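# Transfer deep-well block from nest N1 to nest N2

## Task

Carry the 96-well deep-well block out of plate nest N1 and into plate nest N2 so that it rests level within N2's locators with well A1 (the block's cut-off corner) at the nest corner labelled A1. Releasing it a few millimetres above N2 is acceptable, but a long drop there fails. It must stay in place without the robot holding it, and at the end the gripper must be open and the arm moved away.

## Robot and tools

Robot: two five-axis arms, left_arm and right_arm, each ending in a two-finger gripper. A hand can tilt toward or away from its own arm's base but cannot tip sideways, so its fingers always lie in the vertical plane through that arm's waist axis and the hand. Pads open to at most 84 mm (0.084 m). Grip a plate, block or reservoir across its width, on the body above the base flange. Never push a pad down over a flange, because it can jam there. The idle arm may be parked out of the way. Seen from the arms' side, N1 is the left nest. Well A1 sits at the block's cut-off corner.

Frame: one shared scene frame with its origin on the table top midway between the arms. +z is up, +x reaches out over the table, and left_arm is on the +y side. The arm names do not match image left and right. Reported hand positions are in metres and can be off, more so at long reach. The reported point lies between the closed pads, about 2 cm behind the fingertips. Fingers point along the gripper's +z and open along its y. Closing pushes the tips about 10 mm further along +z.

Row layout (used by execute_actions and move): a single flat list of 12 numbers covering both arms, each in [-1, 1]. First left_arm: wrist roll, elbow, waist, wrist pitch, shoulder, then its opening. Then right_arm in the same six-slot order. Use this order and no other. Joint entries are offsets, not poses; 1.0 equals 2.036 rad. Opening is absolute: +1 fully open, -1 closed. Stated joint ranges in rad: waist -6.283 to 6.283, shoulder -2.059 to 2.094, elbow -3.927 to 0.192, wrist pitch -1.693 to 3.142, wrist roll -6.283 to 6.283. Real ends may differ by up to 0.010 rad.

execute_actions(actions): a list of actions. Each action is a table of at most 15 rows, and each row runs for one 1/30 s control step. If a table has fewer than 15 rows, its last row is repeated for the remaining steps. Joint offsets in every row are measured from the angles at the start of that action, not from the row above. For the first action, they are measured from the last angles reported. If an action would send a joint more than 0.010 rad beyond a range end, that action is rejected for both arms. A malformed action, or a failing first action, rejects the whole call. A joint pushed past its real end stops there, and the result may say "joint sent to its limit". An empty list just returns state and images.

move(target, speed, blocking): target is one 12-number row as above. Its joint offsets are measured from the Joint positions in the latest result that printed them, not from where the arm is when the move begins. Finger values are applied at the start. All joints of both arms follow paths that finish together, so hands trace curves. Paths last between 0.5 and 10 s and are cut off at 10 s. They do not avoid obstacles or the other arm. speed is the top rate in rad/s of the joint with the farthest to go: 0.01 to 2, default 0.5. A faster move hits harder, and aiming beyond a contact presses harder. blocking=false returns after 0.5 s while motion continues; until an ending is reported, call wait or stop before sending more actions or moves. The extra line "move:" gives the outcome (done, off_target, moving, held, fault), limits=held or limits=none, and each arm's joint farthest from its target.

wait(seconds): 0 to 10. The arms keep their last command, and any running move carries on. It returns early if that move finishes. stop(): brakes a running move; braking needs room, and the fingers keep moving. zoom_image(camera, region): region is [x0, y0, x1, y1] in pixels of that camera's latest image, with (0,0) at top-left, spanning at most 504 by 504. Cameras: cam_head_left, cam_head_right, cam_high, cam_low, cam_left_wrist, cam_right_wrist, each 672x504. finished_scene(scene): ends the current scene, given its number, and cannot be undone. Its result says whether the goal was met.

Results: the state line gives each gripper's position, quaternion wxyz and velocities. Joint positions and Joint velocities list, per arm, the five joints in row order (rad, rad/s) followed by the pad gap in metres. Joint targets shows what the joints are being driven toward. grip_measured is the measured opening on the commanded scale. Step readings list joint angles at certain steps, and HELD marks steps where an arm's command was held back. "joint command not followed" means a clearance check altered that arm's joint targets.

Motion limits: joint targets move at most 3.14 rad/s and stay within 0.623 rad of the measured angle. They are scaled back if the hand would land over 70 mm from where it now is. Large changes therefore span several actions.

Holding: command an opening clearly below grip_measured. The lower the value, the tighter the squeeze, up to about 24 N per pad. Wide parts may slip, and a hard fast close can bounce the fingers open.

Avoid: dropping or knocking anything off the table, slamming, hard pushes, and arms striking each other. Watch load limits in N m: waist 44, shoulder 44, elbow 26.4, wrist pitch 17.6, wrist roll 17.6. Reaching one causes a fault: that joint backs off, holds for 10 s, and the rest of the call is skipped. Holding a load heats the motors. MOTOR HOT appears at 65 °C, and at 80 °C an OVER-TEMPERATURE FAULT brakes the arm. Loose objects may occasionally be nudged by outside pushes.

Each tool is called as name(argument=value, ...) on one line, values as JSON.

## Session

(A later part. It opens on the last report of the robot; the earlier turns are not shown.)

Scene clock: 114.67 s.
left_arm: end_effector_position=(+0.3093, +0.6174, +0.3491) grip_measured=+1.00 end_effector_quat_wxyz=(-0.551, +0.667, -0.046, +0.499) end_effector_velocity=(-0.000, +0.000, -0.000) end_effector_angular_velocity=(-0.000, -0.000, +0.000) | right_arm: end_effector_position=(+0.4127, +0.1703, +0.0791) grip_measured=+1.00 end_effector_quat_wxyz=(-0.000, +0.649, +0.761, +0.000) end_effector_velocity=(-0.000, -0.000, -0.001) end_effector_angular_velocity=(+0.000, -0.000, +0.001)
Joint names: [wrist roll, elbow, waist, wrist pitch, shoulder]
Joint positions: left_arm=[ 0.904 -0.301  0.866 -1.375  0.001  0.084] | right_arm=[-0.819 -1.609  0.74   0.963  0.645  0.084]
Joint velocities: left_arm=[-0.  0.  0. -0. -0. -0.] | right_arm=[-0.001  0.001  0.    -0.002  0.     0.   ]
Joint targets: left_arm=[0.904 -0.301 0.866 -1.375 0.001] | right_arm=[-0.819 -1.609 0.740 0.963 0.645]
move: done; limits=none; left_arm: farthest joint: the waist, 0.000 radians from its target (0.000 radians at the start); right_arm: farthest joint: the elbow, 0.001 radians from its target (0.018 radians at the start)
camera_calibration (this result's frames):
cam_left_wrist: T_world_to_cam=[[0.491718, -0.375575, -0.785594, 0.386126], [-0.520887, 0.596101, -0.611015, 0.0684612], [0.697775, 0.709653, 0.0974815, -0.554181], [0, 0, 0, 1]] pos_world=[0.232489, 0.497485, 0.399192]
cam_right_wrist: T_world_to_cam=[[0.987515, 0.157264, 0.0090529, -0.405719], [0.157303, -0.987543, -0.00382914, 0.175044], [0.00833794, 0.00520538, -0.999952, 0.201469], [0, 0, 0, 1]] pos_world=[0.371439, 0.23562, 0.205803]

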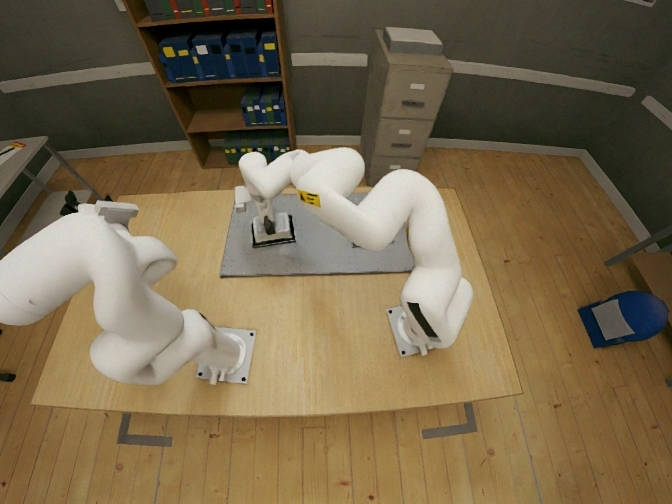

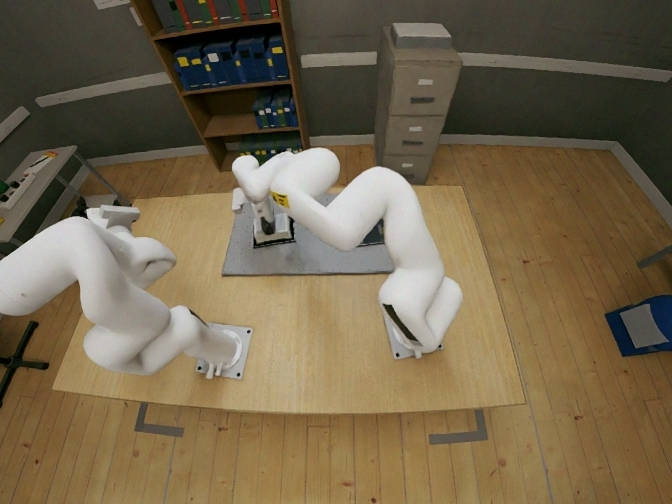

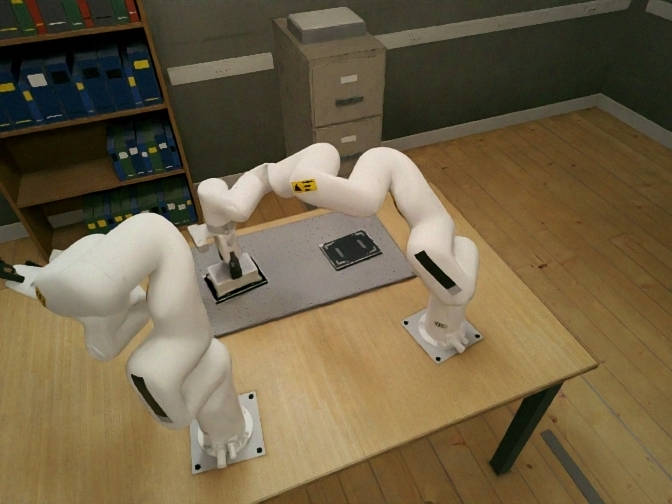

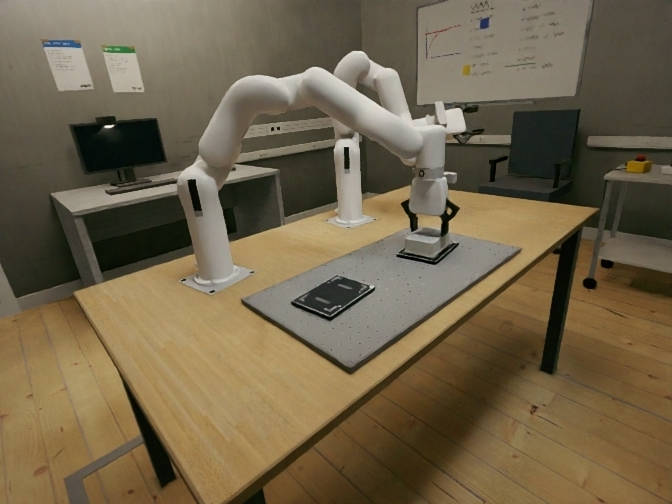

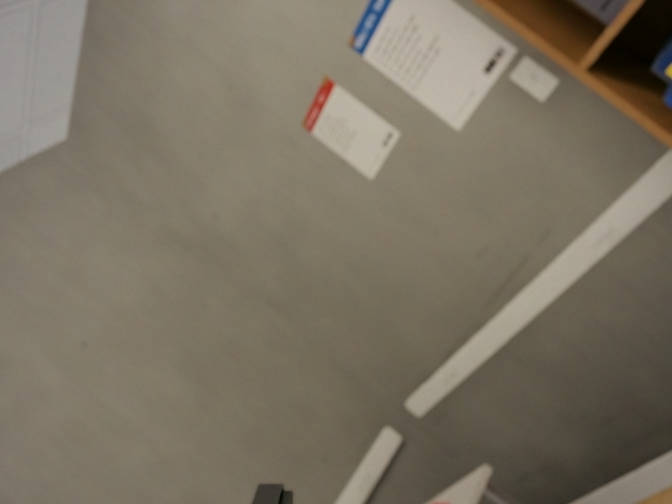

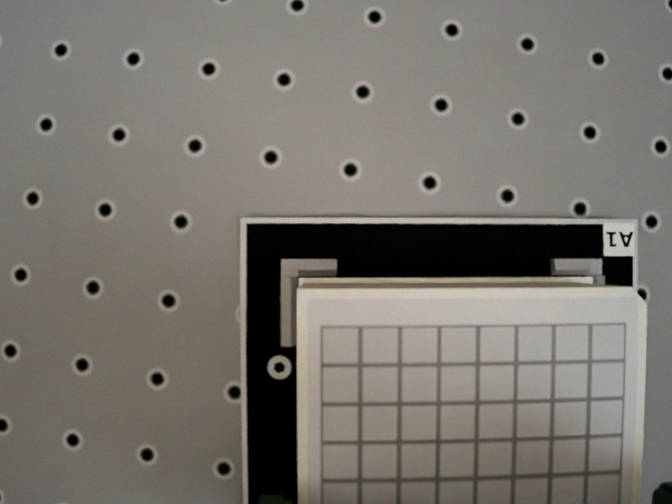

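move(target=[0, 0, 0, 0, 0, 1, 0, 0.0073, 0, -0.0276, 0.0204, 1], speed=0.05)

zoom_image(camera="cam_low", region=[385, 185, 475, 270])

Scene clock: 122.80 s.
left_arm: end_effector_position=(+0.3093, +0.6174, +0.3491) grip_measured=+1.00 end_effector_quat_wxyz=(-0.551, +0.667, -0.046, +0.499) end_effector_velocity=(+0.000, -0.000, -0.001) end_effector_angular_velocity=(-0.002, +0.002, -0.001) | right_arm: end_effector_position=(+0.4127, +0.1703, +0.0521) grip_measured=+1.00 end_effector_quat_wxyz=(-0.000, +0.649, +0.761, +0.000) end_effector_velocity=(+0.001, -0.000, -0.000) end_effector_angular_velocity=(+0.001, -0.001, -0.003)
Joint names: [wrist roll, elbow, waist, wrist pitch, shoulder]
Joint positions: left_arm=[ 0.904 -0.301  0.866 -1.375  0.001  0.084] | right_arm=[-0.819 -1.595  0.74   0.907  0.686  0.084]
Joint velocities: left_arm=[-0.     0.    -0.001  0.001  0.002 -0.   ] | right_arm=[ 0.001  0.    -0.001 -0.002  0.001 -0.   ]
Joint targets: left_arm=[0.904 -0.301 0.866 -1.375 0.001] | right_arm=[-0.819 -1.594 0.740 0.907 0.687]
move: done; limits=none; left_arm: farthest joint: the waist, 0.000 radians from its target (0.000 radians at the start); right_arm: farthest joint: the waist, 0.000 radians from its target (0.000 radians at the start)
camera_calibration (this result's frames):
cam_left_wrist: T_world_to_cam=[[0.491718, -0.375575, -0.785594, 0.386126], [-0.520887, 0.596101, -0.611015, 0.0684612], [0.697775, 0.709653, 0.0974816, -0.554181], [0, 0, 0, 1]] pos_world=[0.232489, 0.497485, 0.399192]
cam_right_wrist: T_world_to_cam=[[0.987515, 0.157264, 0.0091163, -0.405492], [0.157304, -0.987542, -0.00388843, 0.174958], [0.00839122, 0.00527392, -0.999951, 0.17446], [0, 0, 0, 1]] pos_world=[0.371444, 0.235627, 0.178828]

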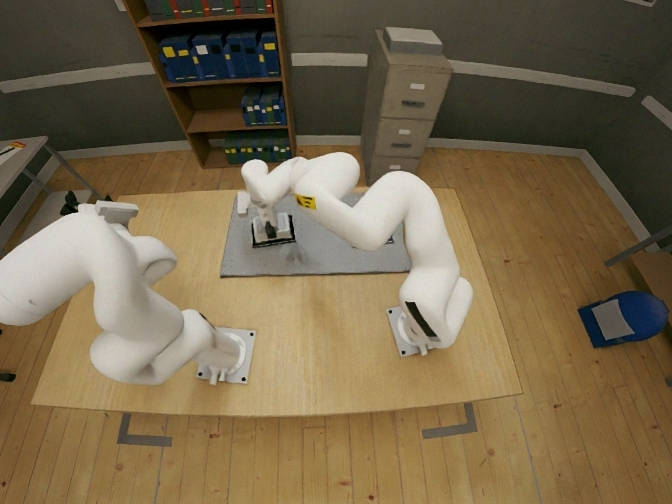

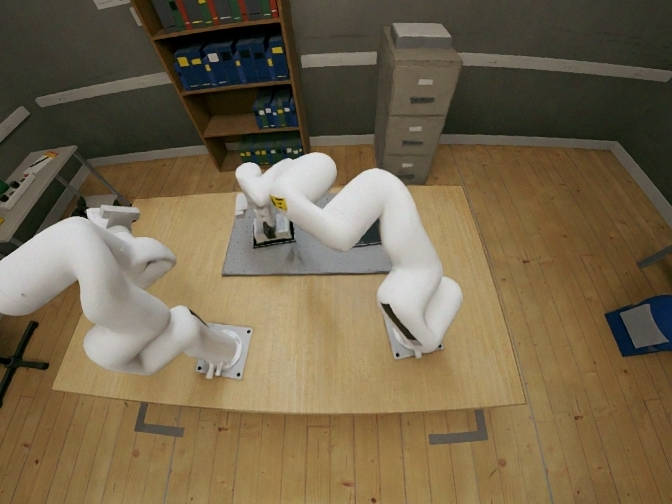

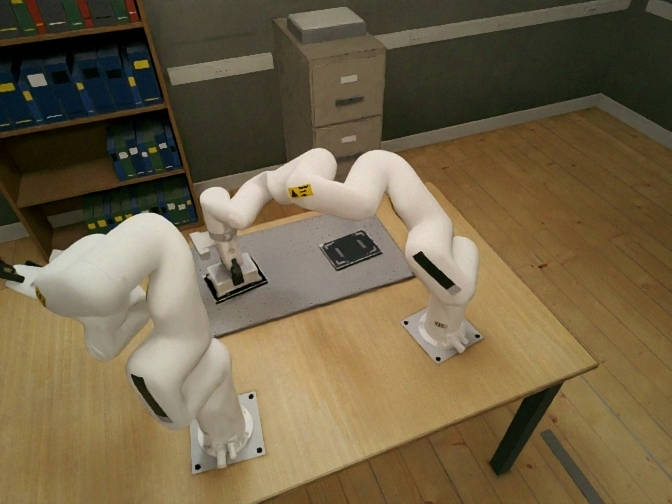

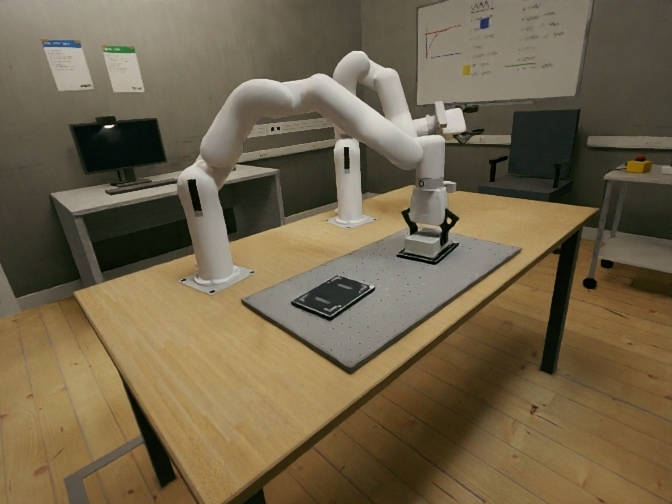

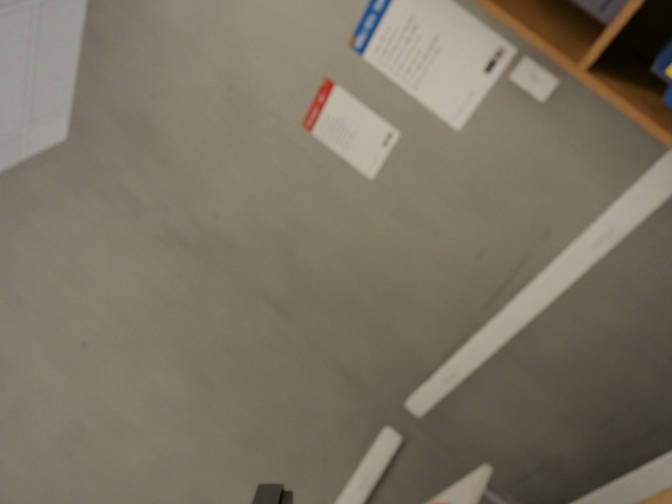

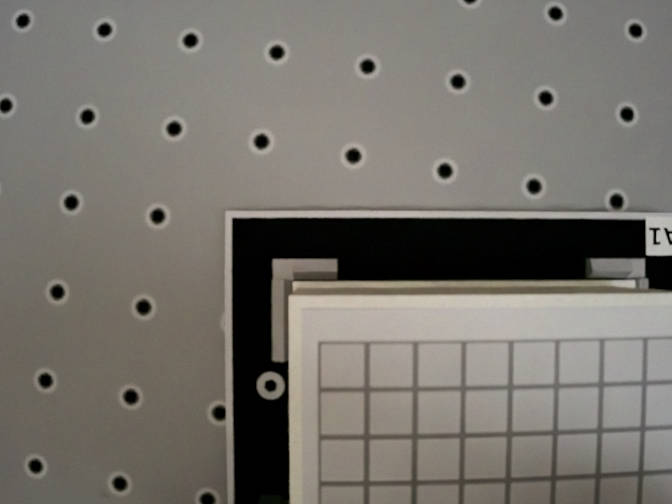

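Region (385, 185, 475, 270) of cam_low's 672x504 image, scaled by 5.600, with more detail than that image has.

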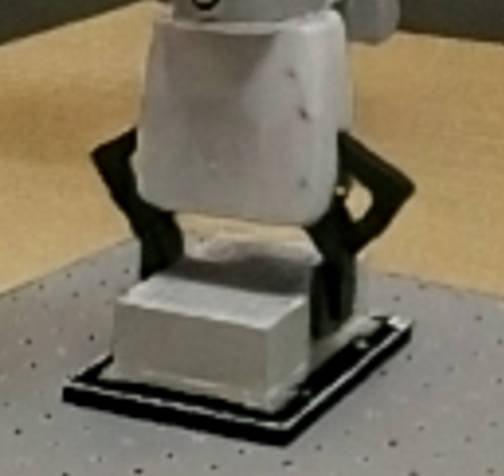

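execute_actions(actions=[[[0,0,0,0,0,1,0,0,0,0,0,0.98],[0,0,0,0,0,1,0,0,0,0,0,0.96],[0,0,0,0,0,1,0,0,0,0,0,0.94],[0,0,0,0,0,1,0,0,0,0,0,0.92],[0,0,0,0,0,1,0,0,0,0,0,0.9],[0,0,0,0,0,1,0,0,0,0,0,0.87],[0,0,0,0,0,1,0,0,0,0,0,0.84],[0,0,0,0,0,1,0,0,0,0,0,0.8],[0,0,0,0,0,1,0,0,0,0,0,0.75],[0,0,0,0,0,1,0,0,0,0,0,0.7],[0,0,0,0,0,1,0,0,0,0,0,0.6],[0,0,0,0,0,1,0,0,0,0,0,0.5]]])

zoom_image(camera="cam_right_wrist", region=[210, 195, 420, 405])

zoom_image(camera="cam_right_wrist", region=[512, 195, 672, 355])

Scene clock: 129.23 s.
left_arm: end_effector_position=(+0.3093, +0.6174, +0.3491) grip_measured=+1.00 end_effector_quat_wxyz=(-0.551, +0.667, -0.046, +0.499) end_effector_velocity=(+0.000, -0.000, +0.000) end_effector_angular_velocity=(+0.002, -0.000, -0.000) | right_arm: end_effector_position=(+0.4127, +0.1703, +0.0521) grip_measured=+0.96 end_effector_quat_wxyz=(-0.000, +0.649, +0.761, +0.000) end_effector_velocity=(+0.000, -0.000, -0.000) end_effector_angular_velocity=(-0.001, +0.000, -0.000)
Joint names: [wrist roll, elbow, waist, wrist pitch, shoulder]
Joint positions: left_arm=[ 0.904 -0.301  0.866 -1.375  0.001  0.084] | right_arm=[-0.819 -1.595  0.74   0.907  0.686  0.083]
Joint velocities: left_arm=[ 0.001 -0.    -0.    -0.001 -0.     0.   ] | right_arm=[-0.     0.    -0.     0.     0.001 -0.   ]
Joint targets: left_arm=[0.904 -0.301 0.866 -1.375 0.001] | right_arm=[-0.819 -1.595 0.740 0.907 0.686]
Step readings (joint positions):
0: left_arm=[0.904 -0.301 0.866 -1.375 0.001] | right_arm=[-0.819 -1.594 0.740 0.907 0.687]
1: left_arm=[0.904 -0.301 0.866 -1.375 0.001] | right_arm=[-0.819 -1.594 0.740 0.907 0.687]
2: left_arm=[0.904 -0.301 0.866 -1.375 0.001] | right_arm=[-0.819 -1.594 0.740 0.907 0.687]
4: left_arm=[0.904 -0.301 0.866 -1.375 0.001] | right_arm=[-0.819 -1.595 0.740 0.907 0.686]
8: left_arm=[0.904 -0.301 0.866 -1.375 0.001] | right_arm=[-0.819 -1.595 0.740 0.907 0.686]
15: Joint positions above
camera_calibration (this result's frames):
cam_left_wrist: T_world_to_cam=[[0.491718, -0.375575, -0.785594, 0.386126], [-0.520887, 0.596101, -0.611015, 0.0684612], [0.697775, 0.709653, 0.0974816, -0.554181], [0, 0, 0, 1]] pos_world=[0.232489, 0.497485, 0.399192]
cam_right_wrist: T_world_to_cam=[[0.987517, 0.157246, 0.00913441, -0.405503], [0.157286, -0.987545, -0.00390538, 0.174965], [0.00840654, 0.00529334, -0.999951, 0.174454], [0, 0, 0, 1]] pos_world=[0.371455, 0.235626, 0.178832]

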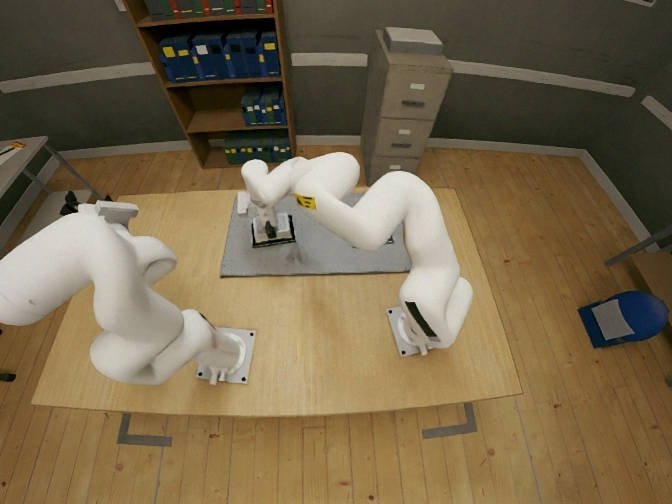

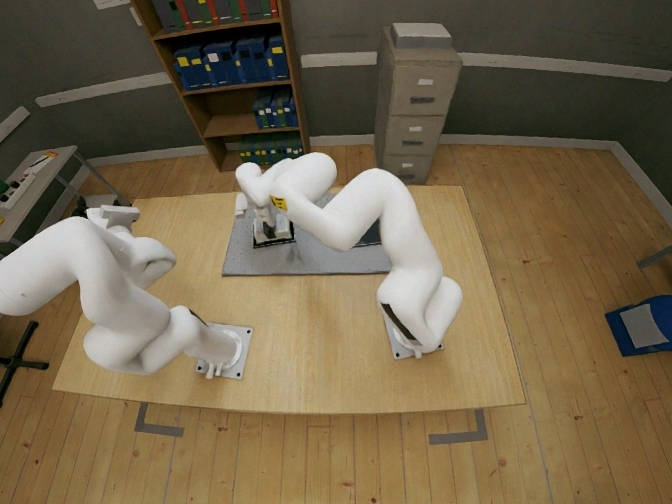

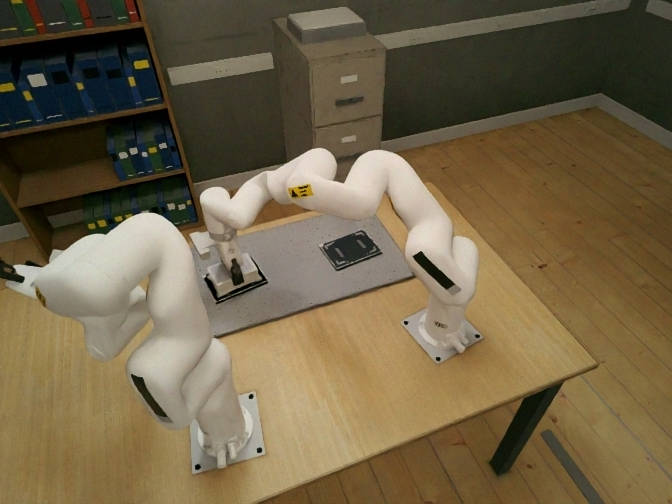

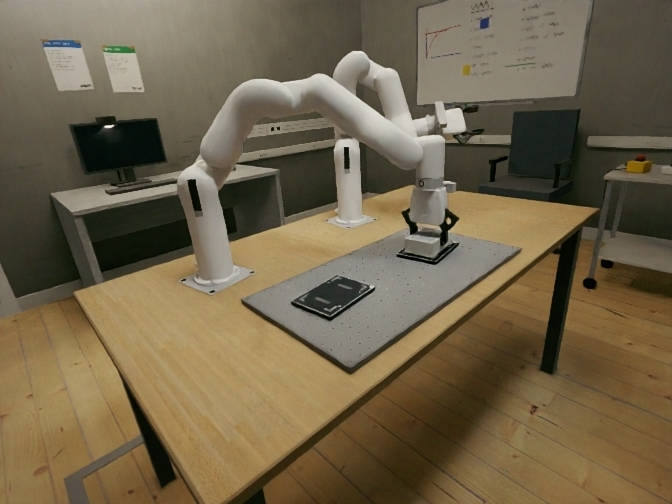

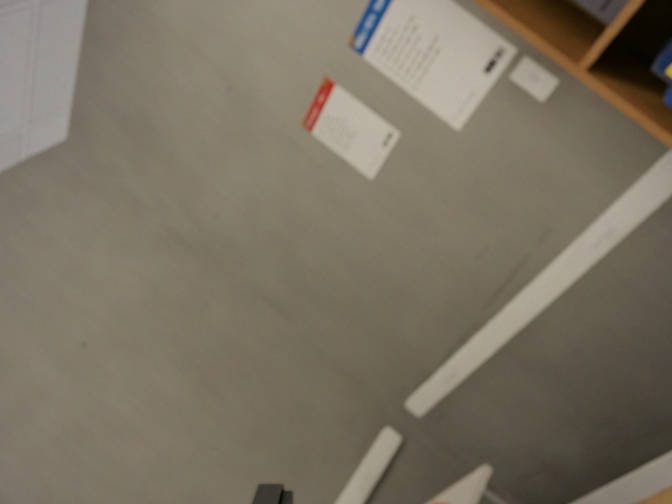

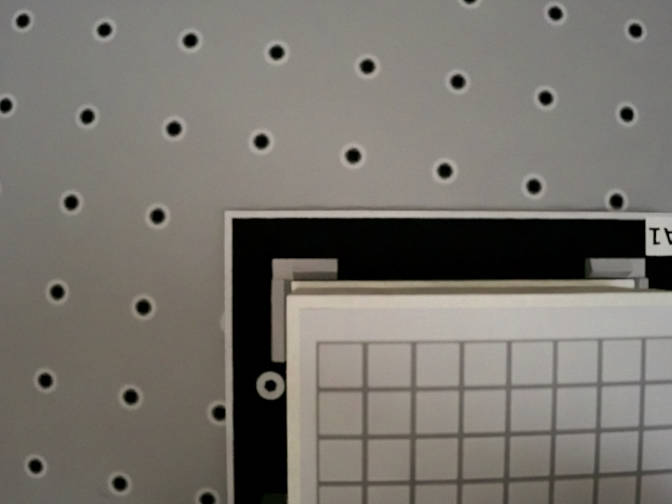

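Region (210, 195, 420, 405) of cam_right_wrist's 672x504 image, scaled by 2.400, with more detail than that image has.

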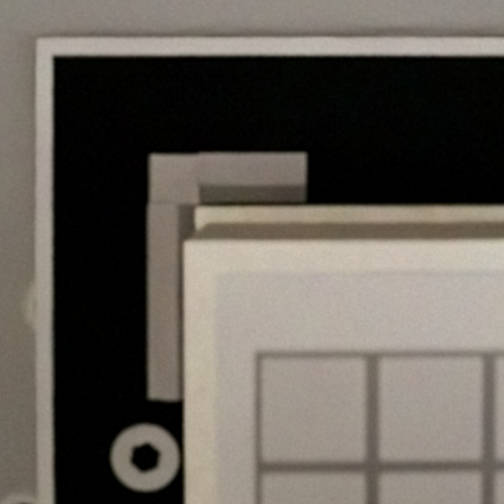

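Region (512, 195, 672, 355) of cam_right_wrist's 672x504 image, scaled by 3.150, with more detail than that image has.

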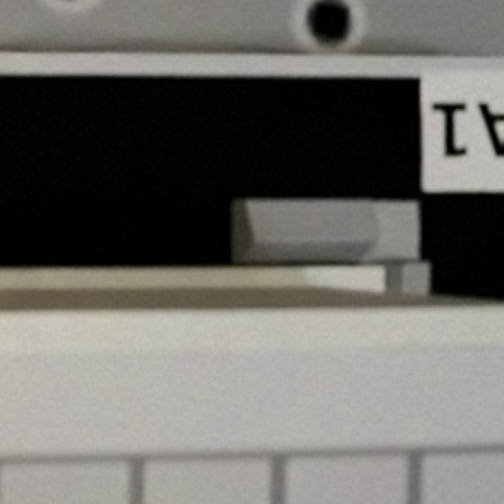

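move(target=[0, 0, 0, 0, 0, 1, 0, -0.0036, 0, 0.0145, -0.0109, 0.5], speed=0.05)

Scene clock: 140.67 s.
left_arm: end_effector_position=(+0.3093, +0.6174, +0.3491) grip_measured=+1.00 end_effector_quat_wxyz=(-0.551, +0.667, -0.046, +0.499) end_effector_velocity=(-0.000, +0.000, +0.000) end_effector_angular_velocity=(+0.000, -0.000, +0.001) | right_arm: end_effector_position=(+0.4127, +0.1703, +0.0662) grip_measured=+0.96 end_effector_quat_wxyz=(-0.000, +0.649, +0.761, +0.000) end_effector_velocity=(+0.000, +0.000, +0.001) end_effector_angular_velocity=(+0.000, -0.000, -0.001)
Joint names: [wrist roll, elbow, waist, wrist pitch, shoulder]
Joint positions: left_arm=[ 0.904 -0.301  0.866 -1.375  0.001  0.084] | right_arm=[-0.819 -1.602  0.74   0.936  0.665  0.083]
Joint velocities: left_arm=[ 0.     0.     0.001  0.    -0.001 -0.   ] | right_arm=[ 0.001 -0.001 -0.     0.002 -0.001 -0.   ]
Joint targets: left_arm=[0.904 -0.301 0.866 -1.375 0.001] | right_arm=[-0.819 -1.602 0.740 0.937 0.664]
move: done; limits=none; left_arm: farthest joint: the waist, 0.000 radians from its target (0.000 radians at the start); right_arm: farthest joint: the shoulder, 0.001 radians from its target (0.023 radians at the start)
camera_calibration (this result's frames):
cam_left_wrist: T_world_to_cam=[[0.491718, -0.375575, -0.785594, 0.386126], [-0.520887, 0.596101, -0.611016, 0.0684613], [0.697775, 0.709653, 0.0974815, -0.554181], [0, 0, 0, 1]] pos_world=[0.232489, 0.497485, 0.399192]
cam_right_wrist: T_world_to_cam=[[0.987519, 0.157251, 0.00889884, -0.405615], [0.157289, -0.987546, -0.00368505, 0.175005], [0.00820853, 0.00503874, -0.999954, 0.188656], [0, 0, 0, 1]] pos_world=[0.371478, 0.235658, 0.192902]

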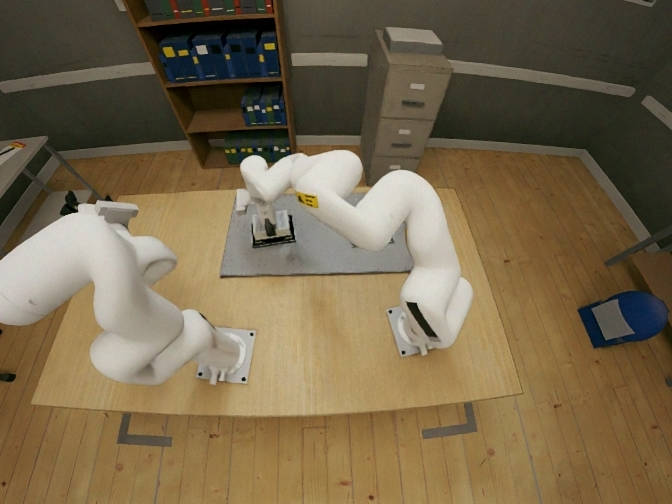

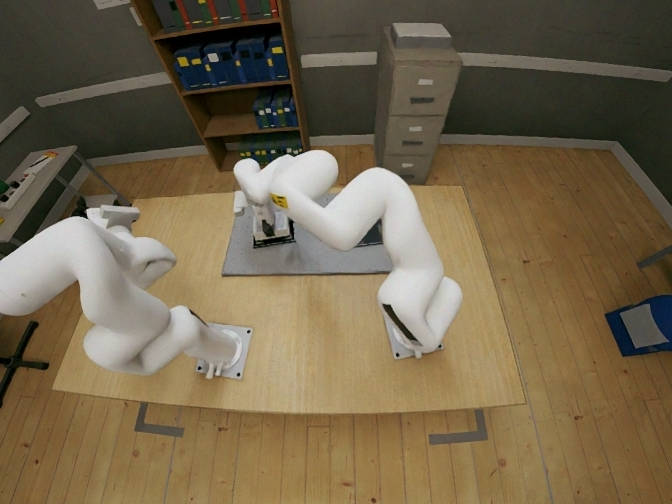

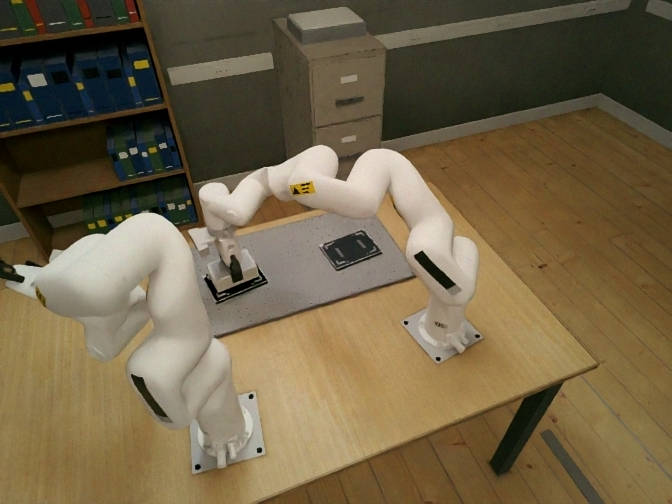

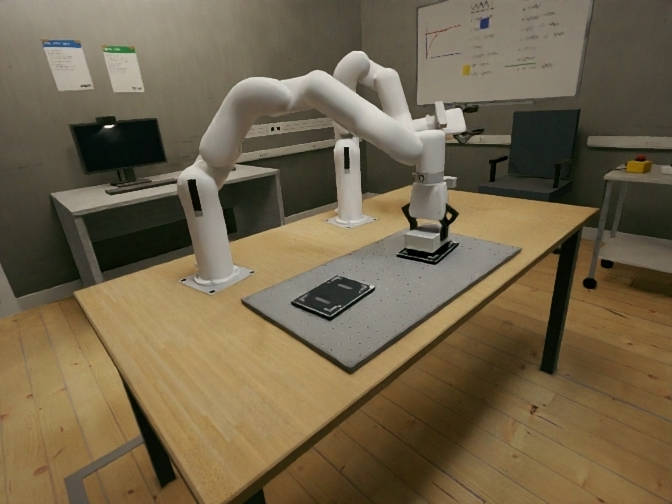

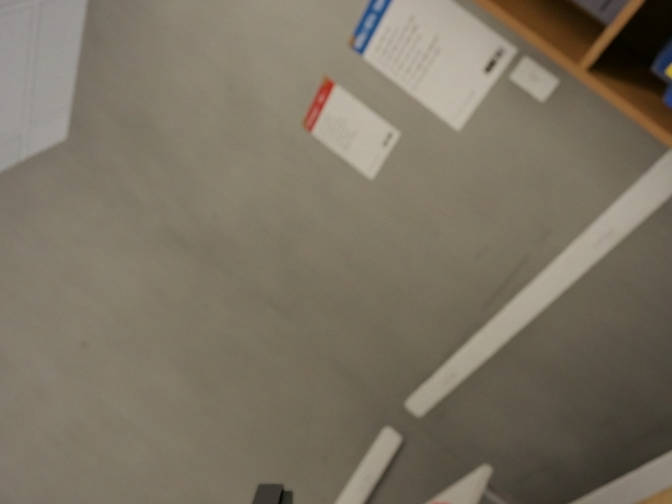

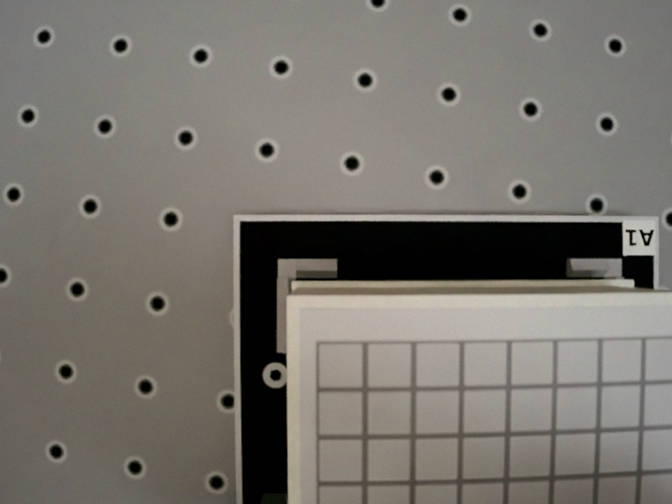

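zoom_image(camera="cam_right_wrist", region=[210, 195, 420, 405])

zoom_image(camera="cam_right_wrist", region=[512, 195, 672, 355])

move(target=[0, 0, 0, 0, 0, 1, -0.2736, 0.4941, -0.2958, -0.1571, -0.3365, 0.5], speed=0.6)

zoom_image(camera="cam_right_wrist", region=[210, 195, 420, 405])

zoom_image(camera="cam_right_wrist", region=[512, 195, 672, 355])

Region (210, 195, 420, 405) of cam_right_wrist's 672x504 image, scaled by 2.400, with more detail than that image has.

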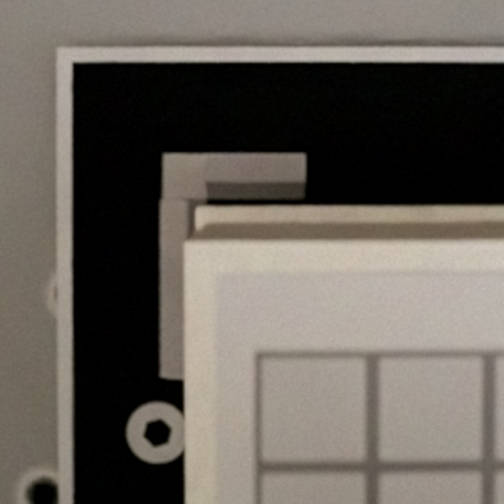

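Region (512, 195, 672, 355) of cam_right_wrist's 672x504 image, scaled by 3.150, with more detail than that image has.

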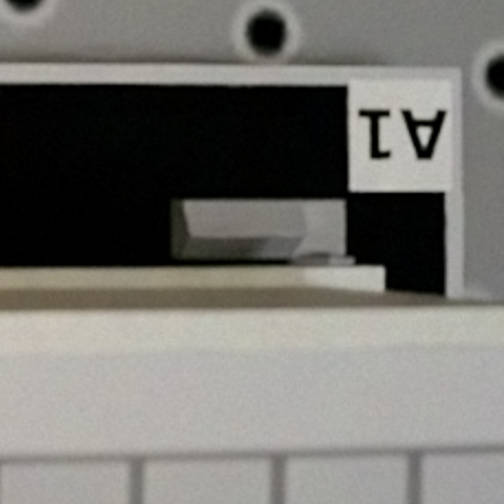

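Scene clock: 147.73 s.
left_arm: end_effector_position=(+0.3093, +0.6174, +0.3491) grip_measured=+1.00 end_effector_quat_wxyz=(-0.551, +0.667, -0.046, +0.499) end_effector_velocity=(-0.000, +0.000, -0.000) end_effector_angular_velocity=(-0.001, -0.001, +0.000) | right_arm: end_effector_position=(+0.4016, -0.1990, +0.0664) grip_measured=+0.96 end_effector_quat_wxyz=(-0.000, +0.666, +0.746, -0.000) end_effector_velocity=(-0.000, -0.002, -0.000) end_effector_angular_velocity=(-0.000, +0.000, -0.003)
Joint names: [wrist roll, elbow, waist, wrist pitch, shoulder]
Joint positions: left_arm=[ 0.904 -0.301  0.866 -1.375  0.001  0.084] | right_arm=[-1.375 -0.596  0.138  0.617 -0.02   0.083]
Joint velocities: left_arm=[-0.001  0.     0.    -0.001  0.    -0.   ] | right_arm=[-0.001  0.002 -0.004 -0.    -0.002  0.   ]
Joint targets: left_arm=[0.904 -0.301 0.866 -1.375 0.001] | right_arm=[-1.376 -0.596 0.138 0.617 -0.020]
move: done; limits=none; left_arm: farthest joint: the waist, 0.000 radians from its target (0.000 radians at the start); right_arm: farthest joint: the wrist pitch, 0.001 radians from its target (0.320 radians at the start)
camera_calibration (this result's frames):
cam_left_wrist: T_world_to_cam=[[0.491718, -0.375575, -0.785594, 0.386126], [-0.520887, 0.596101, -0.611016, 0.0684613], [0.697775, 0.709653, 0.0974817, -0.554181], [0, 0, 0, 1]] pos_world=[0.232489, 0.497485, 0.399192]
cam_right_wrist: T_world_to_cam=[[0.993598, 0.112677, 0.00819109, -0.34787], [0.112706, -0.993623, -0.00319878, -0.17127], [0.00777843, 0.00410149, -0.999961, 0.190774], [0, 0, 0, 1]] pos_world=[0.363462, -0.131763, 0.193068]

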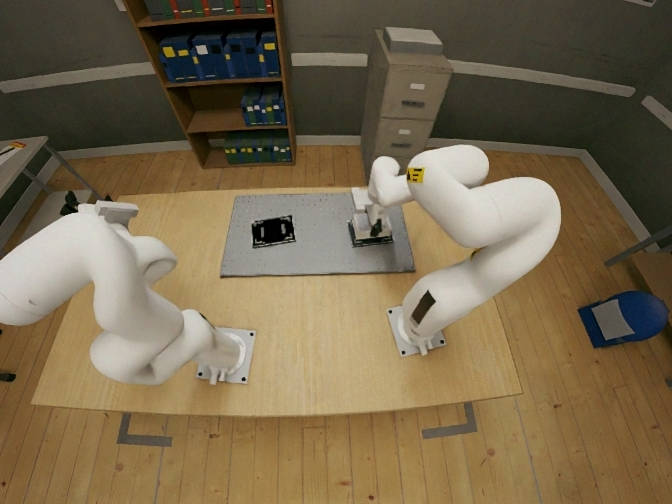

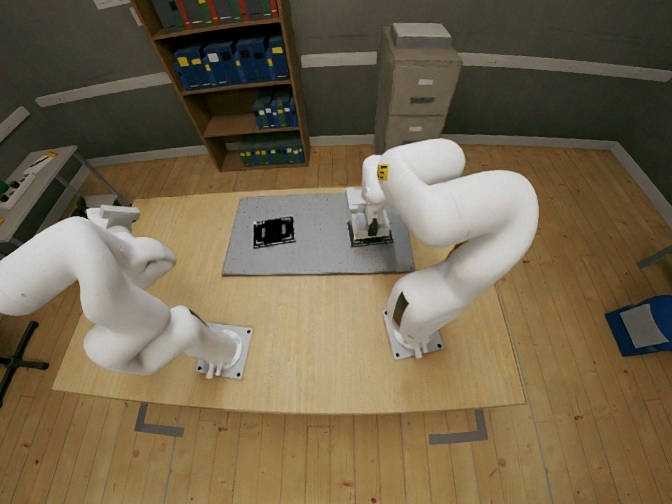

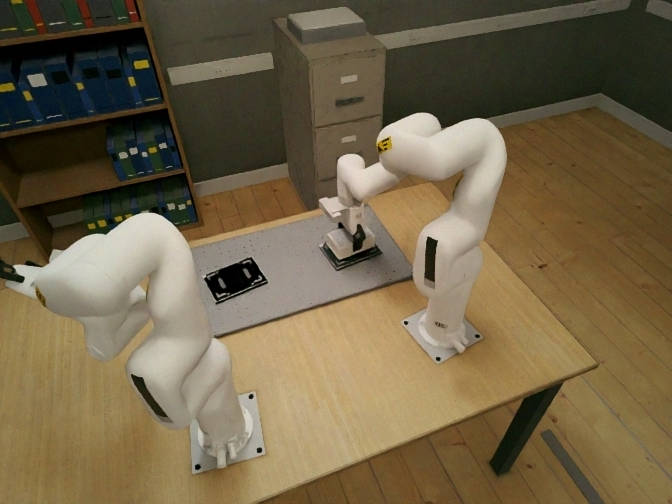

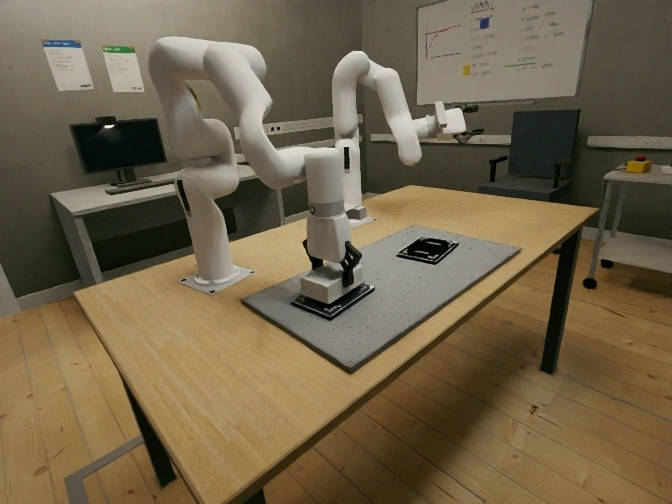

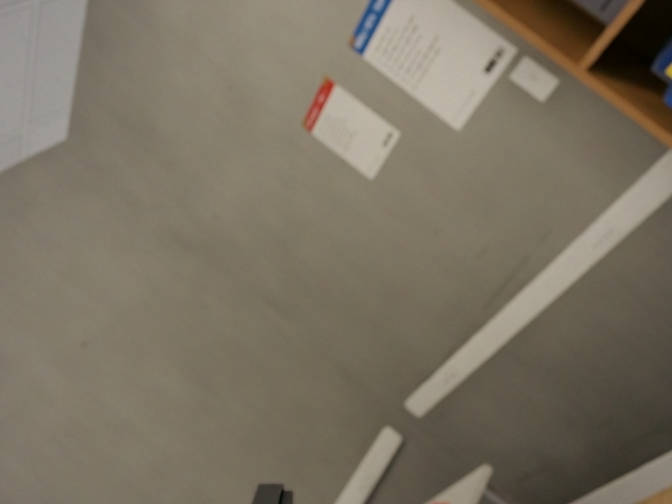

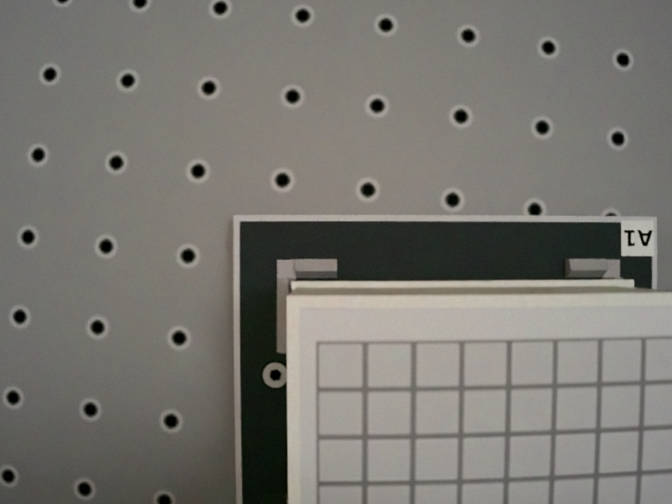

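Region (210, 195, 420, 405) of cam_right_wrist's 672x504 image, scaled by 2.400, with more detail than that image has.

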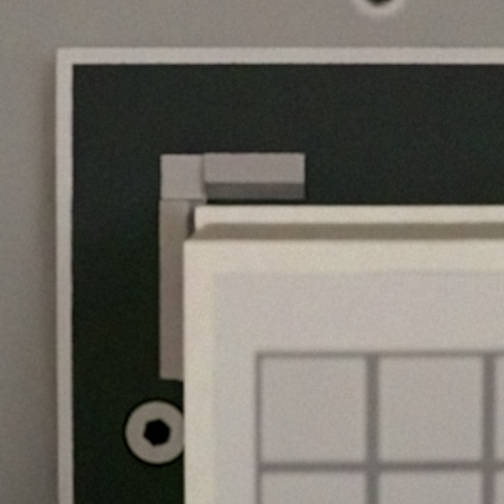

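Region (512, 195, 672, 355) of cam_right_wrist's 672x504 image, scaled by 3.150, with more detail than that image has.

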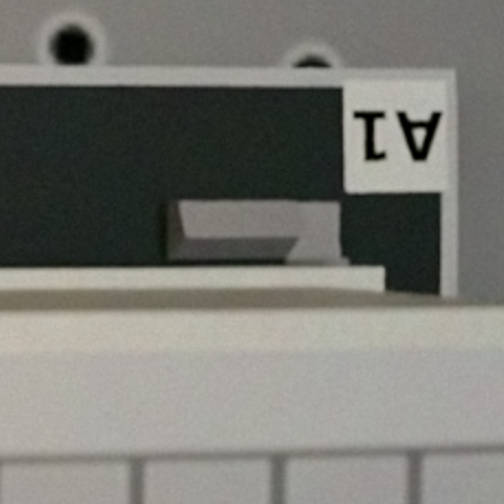

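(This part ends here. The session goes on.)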